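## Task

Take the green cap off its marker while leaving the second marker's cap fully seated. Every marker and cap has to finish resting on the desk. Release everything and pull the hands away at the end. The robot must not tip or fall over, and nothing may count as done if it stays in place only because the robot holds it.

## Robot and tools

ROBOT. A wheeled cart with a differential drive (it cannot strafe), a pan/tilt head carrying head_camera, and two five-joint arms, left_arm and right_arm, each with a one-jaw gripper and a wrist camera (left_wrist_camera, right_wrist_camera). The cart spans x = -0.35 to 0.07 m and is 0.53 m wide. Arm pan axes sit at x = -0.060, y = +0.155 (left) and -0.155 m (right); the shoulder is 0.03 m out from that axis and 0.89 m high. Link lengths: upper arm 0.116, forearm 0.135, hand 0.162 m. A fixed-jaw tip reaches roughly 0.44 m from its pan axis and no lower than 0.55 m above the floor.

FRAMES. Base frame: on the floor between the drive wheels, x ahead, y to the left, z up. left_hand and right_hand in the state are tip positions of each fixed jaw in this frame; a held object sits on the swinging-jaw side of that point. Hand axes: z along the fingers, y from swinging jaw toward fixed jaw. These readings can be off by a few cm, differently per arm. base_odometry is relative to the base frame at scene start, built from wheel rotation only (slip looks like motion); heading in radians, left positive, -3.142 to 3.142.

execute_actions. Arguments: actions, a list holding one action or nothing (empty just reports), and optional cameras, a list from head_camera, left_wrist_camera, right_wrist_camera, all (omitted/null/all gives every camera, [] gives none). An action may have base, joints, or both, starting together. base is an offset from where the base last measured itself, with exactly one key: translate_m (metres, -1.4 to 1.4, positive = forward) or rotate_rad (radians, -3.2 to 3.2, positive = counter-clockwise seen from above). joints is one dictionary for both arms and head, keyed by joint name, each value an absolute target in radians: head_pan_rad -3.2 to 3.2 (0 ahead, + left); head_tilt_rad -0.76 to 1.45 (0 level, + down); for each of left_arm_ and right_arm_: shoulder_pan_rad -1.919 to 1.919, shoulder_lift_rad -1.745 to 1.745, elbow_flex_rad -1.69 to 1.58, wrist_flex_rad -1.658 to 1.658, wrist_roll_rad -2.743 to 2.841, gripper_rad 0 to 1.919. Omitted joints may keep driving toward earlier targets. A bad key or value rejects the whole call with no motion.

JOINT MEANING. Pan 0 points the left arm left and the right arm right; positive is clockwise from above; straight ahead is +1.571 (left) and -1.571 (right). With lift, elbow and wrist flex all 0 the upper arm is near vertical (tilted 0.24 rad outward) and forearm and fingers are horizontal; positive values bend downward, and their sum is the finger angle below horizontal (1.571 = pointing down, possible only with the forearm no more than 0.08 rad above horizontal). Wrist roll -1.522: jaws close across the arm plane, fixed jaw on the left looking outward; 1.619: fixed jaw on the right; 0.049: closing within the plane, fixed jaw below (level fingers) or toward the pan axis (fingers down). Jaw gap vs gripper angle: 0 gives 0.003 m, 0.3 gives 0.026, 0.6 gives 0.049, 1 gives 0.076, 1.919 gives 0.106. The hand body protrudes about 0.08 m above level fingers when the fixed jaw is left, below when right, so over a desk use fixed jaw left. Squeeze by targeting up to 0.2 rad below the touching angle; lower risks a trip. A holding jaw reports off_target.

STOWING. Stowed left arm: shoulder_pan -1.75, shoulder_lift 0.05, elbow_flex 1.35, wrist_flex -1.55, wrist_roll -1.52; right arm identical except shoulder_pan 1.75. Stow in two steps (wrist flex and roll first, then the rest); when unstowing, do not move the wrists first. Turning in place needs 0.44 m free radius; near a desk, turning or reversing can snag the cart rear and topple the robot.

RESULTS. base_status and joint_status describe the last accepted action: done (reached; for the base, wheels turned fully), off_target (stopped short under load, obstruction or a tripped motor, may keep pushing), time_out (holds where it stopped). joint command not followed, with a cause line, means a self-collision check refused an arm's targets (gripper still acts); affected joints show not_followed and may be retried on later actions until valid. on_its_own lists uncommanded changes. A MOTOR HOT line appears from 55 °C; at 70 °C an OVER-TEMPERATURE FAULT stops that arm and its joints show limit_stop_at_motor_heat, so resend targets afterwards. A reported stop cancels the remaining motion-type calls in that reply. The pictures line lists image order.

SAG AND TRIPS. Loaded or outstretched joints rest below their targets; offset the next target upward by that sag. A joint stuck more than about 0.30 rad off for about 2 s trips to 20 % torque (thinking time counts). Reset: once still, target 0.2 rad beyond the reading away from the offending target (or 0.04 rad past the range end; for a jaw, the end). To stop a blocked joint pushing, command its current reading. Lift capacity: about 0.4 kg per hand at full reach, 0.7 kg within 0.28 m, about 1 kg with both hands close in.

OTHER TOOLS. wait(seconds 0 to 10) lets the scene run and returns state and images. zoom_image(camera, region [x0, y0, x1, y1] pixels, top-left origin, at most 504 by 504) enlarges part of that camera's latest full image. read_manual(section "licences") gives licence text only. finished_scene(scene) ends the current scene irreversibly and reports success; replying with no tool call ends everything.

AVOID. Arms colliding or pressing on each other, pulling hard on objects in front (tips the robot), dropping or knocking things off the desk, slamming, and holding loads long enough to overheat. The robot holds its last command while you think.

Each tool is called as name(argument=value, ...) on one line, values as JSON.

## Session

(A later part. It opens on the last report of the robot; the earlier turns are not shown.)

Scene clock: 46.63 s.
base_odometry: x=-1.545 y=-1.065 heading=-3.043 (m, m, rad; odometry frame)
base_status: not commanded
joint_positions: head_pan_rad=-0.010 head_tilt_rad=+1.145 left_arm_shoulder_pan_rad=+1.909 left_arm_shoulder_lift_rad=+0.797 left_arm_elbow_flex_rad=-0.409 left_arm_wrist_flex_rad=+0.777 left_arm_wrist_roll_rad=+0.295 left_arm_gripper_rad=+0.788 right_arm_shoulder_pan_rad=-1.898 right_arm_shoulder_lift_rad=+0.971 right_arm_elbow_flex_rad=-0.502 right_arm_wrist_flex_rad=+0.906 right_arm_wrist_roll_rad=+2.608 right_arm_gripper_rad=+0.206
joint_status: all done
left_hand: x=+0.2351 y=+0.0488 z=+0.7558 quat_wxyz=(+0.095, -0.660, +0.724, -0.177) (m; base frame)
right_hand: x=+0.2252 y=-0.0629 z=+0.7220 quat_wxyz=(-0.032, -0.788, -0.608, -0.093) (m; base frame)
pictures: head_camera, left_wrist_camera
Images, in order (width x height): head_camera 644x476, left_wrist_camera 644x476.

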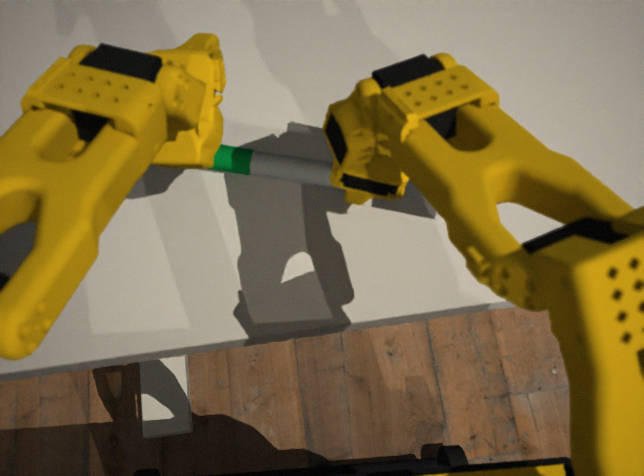

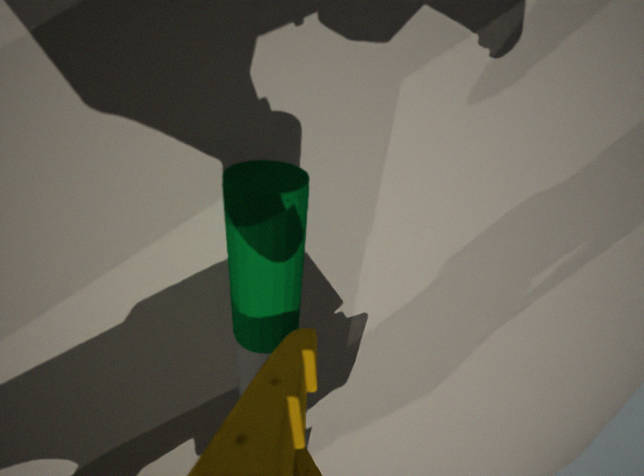

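execute_actions(actions=[{"joints":{"left_arm_elbow_flex_rad":-0.36}}], cameras=["left_wrist_camera"])

execute_actions(actions=[{"joints":{"left_arm_shoulder_lift_rad":0.83}}], cameras=["left_wrist_camera"])

Scene clock: 47.63 s.
base_odometry: x=-1.545 y=-1.065 heading=-3.043 (m, m, rad; odometry frame)
base_status: not commanded
joint_positions: head_pan_rad=-0.010 head_tilt_rad=+1.145 left_arm_shoulder_pan_rad=+1.909 left_arm_shoulder_lift_rad=+0.799 left_arm_elbow_flex_rad=-0.354 left_arm_wrist_flex_rad=+0.777 left_arm_wrist_roll_rad=+0.295 left_arm_gripper_rad=+0.789 right_arm_shoulder_pan_rad=-1.898 right_arm_shoulder_lift_rad=+0.971 right_arm_elbow_flex_rad=-0.502 right_arm_wrist_flex_rad=+0.906 right_arm_wrist_roll_rad=+2.608 right_arm_gripper_rad=+0.206
joint_status: all done
left_hand: x=+0.2244 y=+0.0526 z=+0.7456 quat_wxyz=(+0.082, -0.664, +0.728, -0.153) (m; base frame)
right_hand: x=+0.2252 y=-0.0629 z=+0.7220 quat_wxyz=(-0.032, -0.788, -0.608, -0.093) (m; base frame)
pictures: left_wrist_camera
Images, in order (width x height): left_wrist_camera 644x476.

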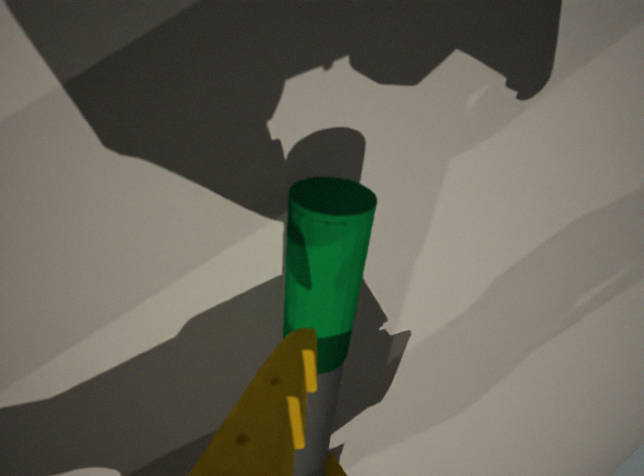

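Scene clock: 48.23 s.
base_odometry: x=-1.545 y=-1.065 heading=-3.043 (m, m, rad; odometry frame)
base_status: not commanded
joint_positions: head_pan_rad=-0.010 head_tilt_rad=+1.145 left_arm_shoulder_pan_rad=+1.909 left_arm_shoulder_lift_rad=+0.846 left_arm_elbow_flex_rad=-0.354 left_arm_wrist_flex_rad=+0.777 left_arm_wrist_roll_rad=+0.295 left_arm_gripper_rad=+0.789 right_arm_shoulder_pan_rad=-1.898 right_arm_shoulder_lift_rad=+0.971 right_arm_elbow_flex_rad=-0.502 right_arm_wrist_flex_rad=+0.906 right_arm_wrist_roll_rad=+2.608 right_arm_gripper_rad=+0.206
joint_status: all done
left_hand: x=+0.2174 y=+0.0551 z=+0.7328 quat_wxyz=(+0.071, -0.666, +0.730, -0.132) (m; base frame)
right_hand: x=+0.2252 y=-0.0629 z=+0.7220 quat_wxyz=(-0.032, -0.788, -0.608, -0.093) (m; base frame)
pictures: left_wrist_camera
Images, in order (width x height): left_wrist_camera 644x476.

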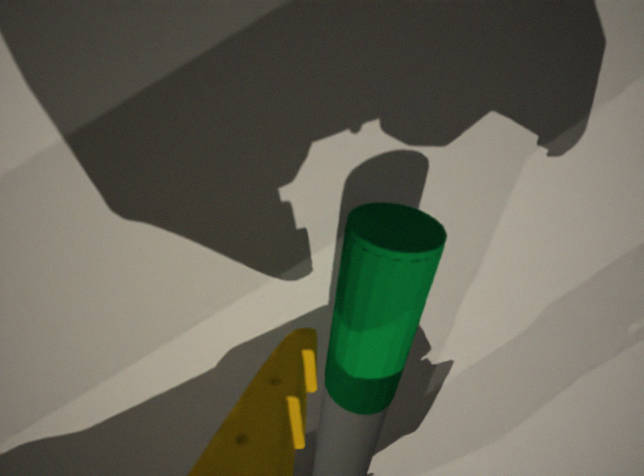

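Lower while extending a little.

execute_actions(actions=[{"joints":{"left_arm_shoulder_lift_rad":0.90,"left_arm_elbow_flex_rad":-0.43}}], cameras=["left_wrist_camera"])

execute_actions(actions=[{"joints":{"left_arm_gripper_rad":0.0}}], cameras=["left_wrist_camera"])

Scene clock: 49.17 s.
base_odometry: x=-1.545 y=-1.065 heading=-3.043 (m, m, rad; odometry frame)
base_status: not commanded
joint_positions: head_pan_rad=-0.010 head_tilt_rad=+1.145 left_arm_shoulder_pan_rad=+1.909 left_arm_shoulder_lift_rad=+0.917 left_arm_elbow_flex_rad=-0.401 left_arm_wrist_flex_rad=+0.777 left_arm_wrist_roll_rad=+0.295 left_arm_gripper_rad=+0.789 right_arm_shoulder_pan_rad=-1.898 right_arm_shoulder_lift_rad=+0.971 right_arm_elbow_flex_rad=-0.502 right_arm_wrist_flex_rad=+0.906 right_arm_wrist_roll_rad=+2.608 right_arm_gripper_rad=+0.206
joint_status: all done
left_hand: x=+0.2160 y=+0.0555 z=+0.7218 quat_wxyz=(+0.066, -0.668, +0.732, -0.122) (m; base frame)
right_hand: x=+0.2252 y=-0.0629 z=+0.7220 quat_wxyz=(-0.032, -0.788, -0.608, -0.093) (m; base frame)
pictures: left_wrist_camera
Images, in order (width x height): left_wrist_camera 644x476.

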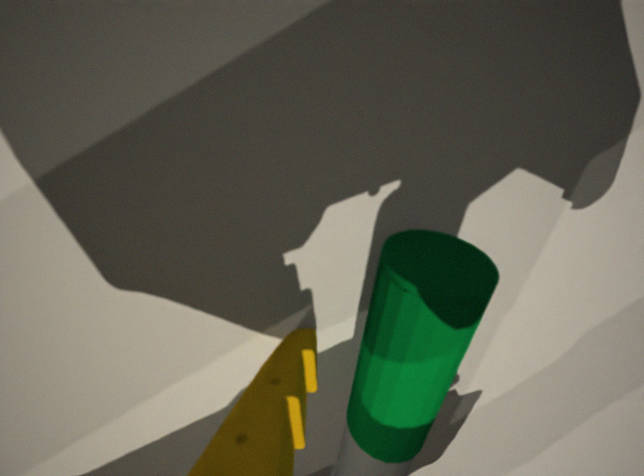

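Scene clock: 50.10 s.
base_odometry: x=-1.545 y=-1.065 heading=-3.043 (m, m, rad; odometry frame)
base_status: not commanded
joint_positions: head_pan_rad=-0.010 head_tilt_rad=+1.145 left_arm_shoulder_pan_rad=+1.909 left_arm_shoulder_lift_rad=+0.917 left_arm_elbow_flex_rad=-0.418 left_arm_wrist_flex_rad=+0.777 left_arm_wrist_roll_rad=+0.295 left_arm_gripper_rad=+0.214 right_arm_shoulder_pan_rad=-1.898 right_arm_shoulder_lift_rad=+0.971 right_arm_elbow_flex_rad=-0.502 right_arm_wrist_flex_rad=+0.906 right_arm_wrist_roll_rad=+2.608 right_arm_gripper_rad=+0.206
joint_status: left_arm_gripper_rad off_target (ended at +0.214, target +0.000)
left_hand: x=+0.2195 y=+0.0543 z=+0.7245 quat_wxyz=(+0.070, -0.667, +0.731, -0.129) (m; base frame)
right_hand: x=+0.2252 y=-0.0629 z=+0.7220 quat_wxyz=(-0.032, -0.788, -0.608, -0.093) (m; base frame)
pictures: left_wrist_camera
Images, in order (width x height): left_wrist_camera 644x476.

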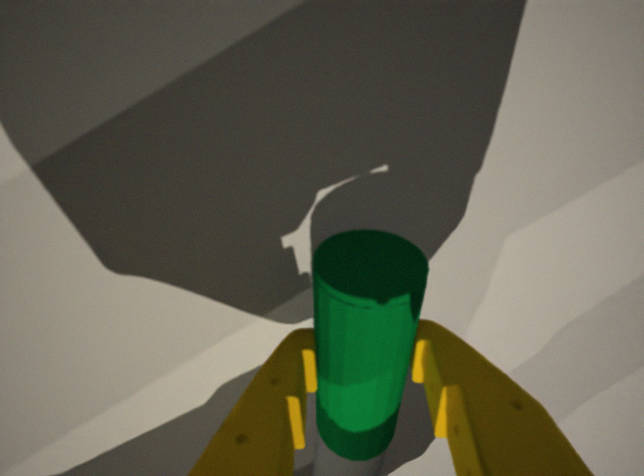

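execute_actions(actions=[{"joints":{"left_arm_shoulder_pan_rad":1.74,"right_arm_shoulder_pan_rad":-1.83}}])

Scene clock: 51.10 s.
base_odometry: x=-1.545 y=-1.065 heading=-3.043 (m, m, rad; odometry frame)
base_status: not commanded
joint_positions: head_pan_rad=-0.010 head_tilt_rad=+1.145 left_arm_shoulder_pan_rad=+1.748 left_arm_shoulder_lift_rad=+0.917 left_arm_elbow_flex_rad=-0.418 left_arm_wrist_flex_rad=+0.777 left_arm_wrist_roll_rad=+0.295 left_arm_gripper_rad=+0.213 right_arm_shoulder_pan_rad=-1.847 right_arm_shoulder_lift_rad=+0.971 right_arm_elbow_flex_rad=-0.502 right_arm_wrist_flex_rad=+0.906 right_arm_wrist_roll_rad=+2.608 right_arm_gripper_rad=+0.206
joint_status: all done
left_hand: x=+0.2320 y=+0.1005 z=+0.7245 quat_wxyz=(+0.080, -0.723, +0.675, -0.123) (m; base frame)
right_hand: x=+0.2295 y=-0.0775 z=+0.7220 quat_wxyz=(-0.034, -0.803, -0.588, -0.092) (m; base frame)
pictures: head_camera, left_wrist_camera, right_wrist_camera
Images, in order (width x height): head_camera 644x476, left_wrist_camera 644x476, right_wrist_camera 644x476.

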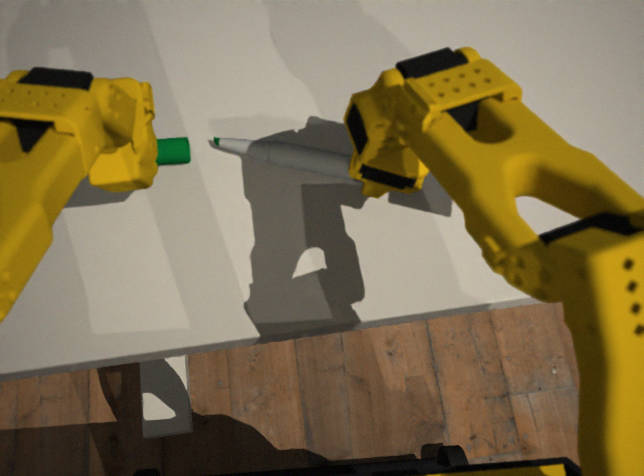

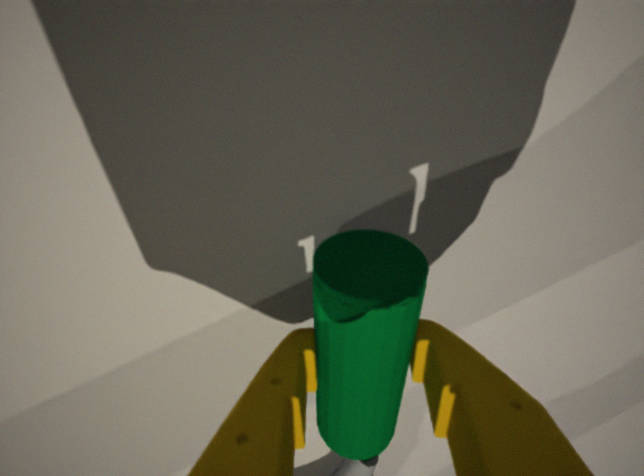

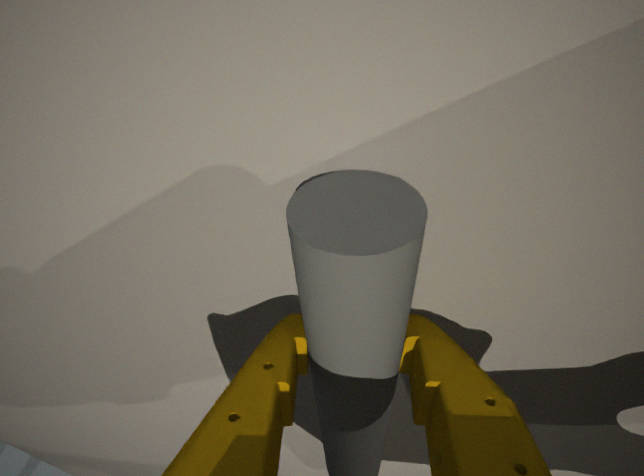

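execute_actions(actions=[{"joints":{"left_arm_gripper_rad":0.6,"right_arm_gripper_rad":0.6}}], cameras=[])

execute_actions(actions=[{"joints":{"left_arm_shoulder_lift_rad":0.55,"right_arm_shoulder_lift_rad":0.62}}], cameras=[])

execute_actions(actions=[{"base":{"translate_m":-0.4},"joints":{"head_tilt_rad":0.7}}], cameras=["head_camera"])

Scene clock: 52.23 s.
base_odometry: x=-1.545 y=-1.065 heading=-3.043 (m, m, rad; odometry frame)
base_status: not commanded
joint_positions: head_pan_rad=-0.010 head_tilt_rad=+1.145 left_arm_shoulder_pan_rad=+1.748 left_arm_shoulder_lift_rad=+0.917 left_arm_elbow_flex_rad=-0.418 left_arm_wrist_flex_rad=+0.777 left_arm_wrist_roll_rad=+0.295 left_arm_gripper_rad=+0.588 right_arm_shoulder_pan_rad=-1.838 right_arm_shoulder_lift_rad=+0.965 right_arm_elbow_flex_rad=-0.508 right_arm_wrist_flex_rad=+0.902 right_arm_wrist_roll_rad=+2.608 right_arm_gripper_rad=+0.589
joint_status: all done
left_hand: x=+0.2320 y=+0.1005 z=+0.7245 quat_wxyz=(+0.080, -0.723, +0.675, -0.123) (m; base frame)
right_hand: x=+0.2329 y=-0.0794 z=+0.7247 quat_wxyz=(-0.037, -0.805, -0.584, -0.099) (m; base frame)
pictures: none
No camera images: the call's "cameras" was empty. Leave "cameras" out to get every camera's image.

Scene clock: 53.20 s.
base_odometry: x=-1.545 y=-1.065 heading=-3.043 (m, m, rad; odometry frame)
base_status: not commanded
joint_positions: head_pan_rad=-0.010 head_tilt_rad=+1.145 left_arm_shoulder_pan_rad=+1.748 left_arm_shoulder_lift_rad=+0.610 left_arm_elbow_flex_rad=-0.418 left_arm_wrist_flex_rad=+0.777 left_arm_wrist_roll_rad=+0.295 left_arm_gripper_rad=+0.589 right_arm_shoulder_pan_rad=-1.838 right_arm_shoulder_lift_rad=+0.678 right_arm_elbow_flex_rad=-0.505 right_arm_wrist_flex_rad=+0.902 right_arm_wrist_roll_rad=+2.608 right_arm_gripper_rad=+0.591
joint_status: all done
left_hand: x=+0.2702 y=+0.0936 z=+0.8129 quat_wxyz=(+0.161, -0.698, +0.651, -0.249) (m; base frame)
right_hand: x=+0.2679 y=-0.0698 z=+0.8080 quat_wxyz=(-0.086, -0.785, -0.569, -0.229) (m; base frame)
pictures: none
No camera images: the call's "cameras" was empty. Leave "cameras" out to get every camera's image.

Scene clock: 55.97 s.
base_odometry: x=-1.147 y=-1.027 heading=-3.045 (m, m, rad; odometry frame)
base_status: done
joint_positions: head_pan_rad=-0.010 head_tilt_rad=+0.714 left_arm_shoulder_pan_rad=+1.748 left_arm_shoulder_lift_rad=+0.610 left_arm_elbow_flex_rad=-0.418 left_arm_wrist_flex_rad=+0.777 left_arm_wrist_roll_rad=+0.295 left_arm_gripper_rad=+0.589 right_arm_shoulder_pan_rad=-1.838 right_arm_shoulder_lift_rad=+0.678 right_arm_elbow_flex_rad=-0.505 right_arm_wrist_flex_rad=+0.902 right_arm_wrist_roll_rad=+2.608 right_arm_gripper_rad=+0.591
joint_status: all done
left_hand: x=+0.2702 y=+0.0936 z=+0.8129 quat_wxyz=(+0.161, -0.698, +0.651, -0.249) (m; base frame)
right_hand: x=+0.2679 y=-0.0698 z=+0.8080 quat_wxyz=(-0.086, -0.785, -0.569, -0.229) (m; base frame)
pictures: head_camera
Images, in order (width x height): head_camera 644x476.

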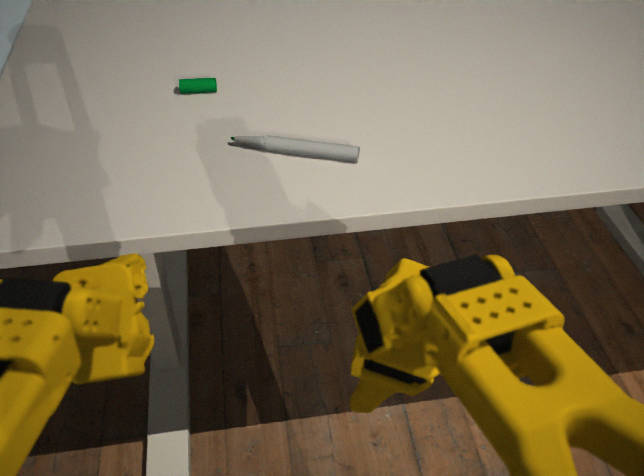

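Cap got flicked a bit but remains on the desk.

finished_scene(scene=2)

The scene is finished: the task was done.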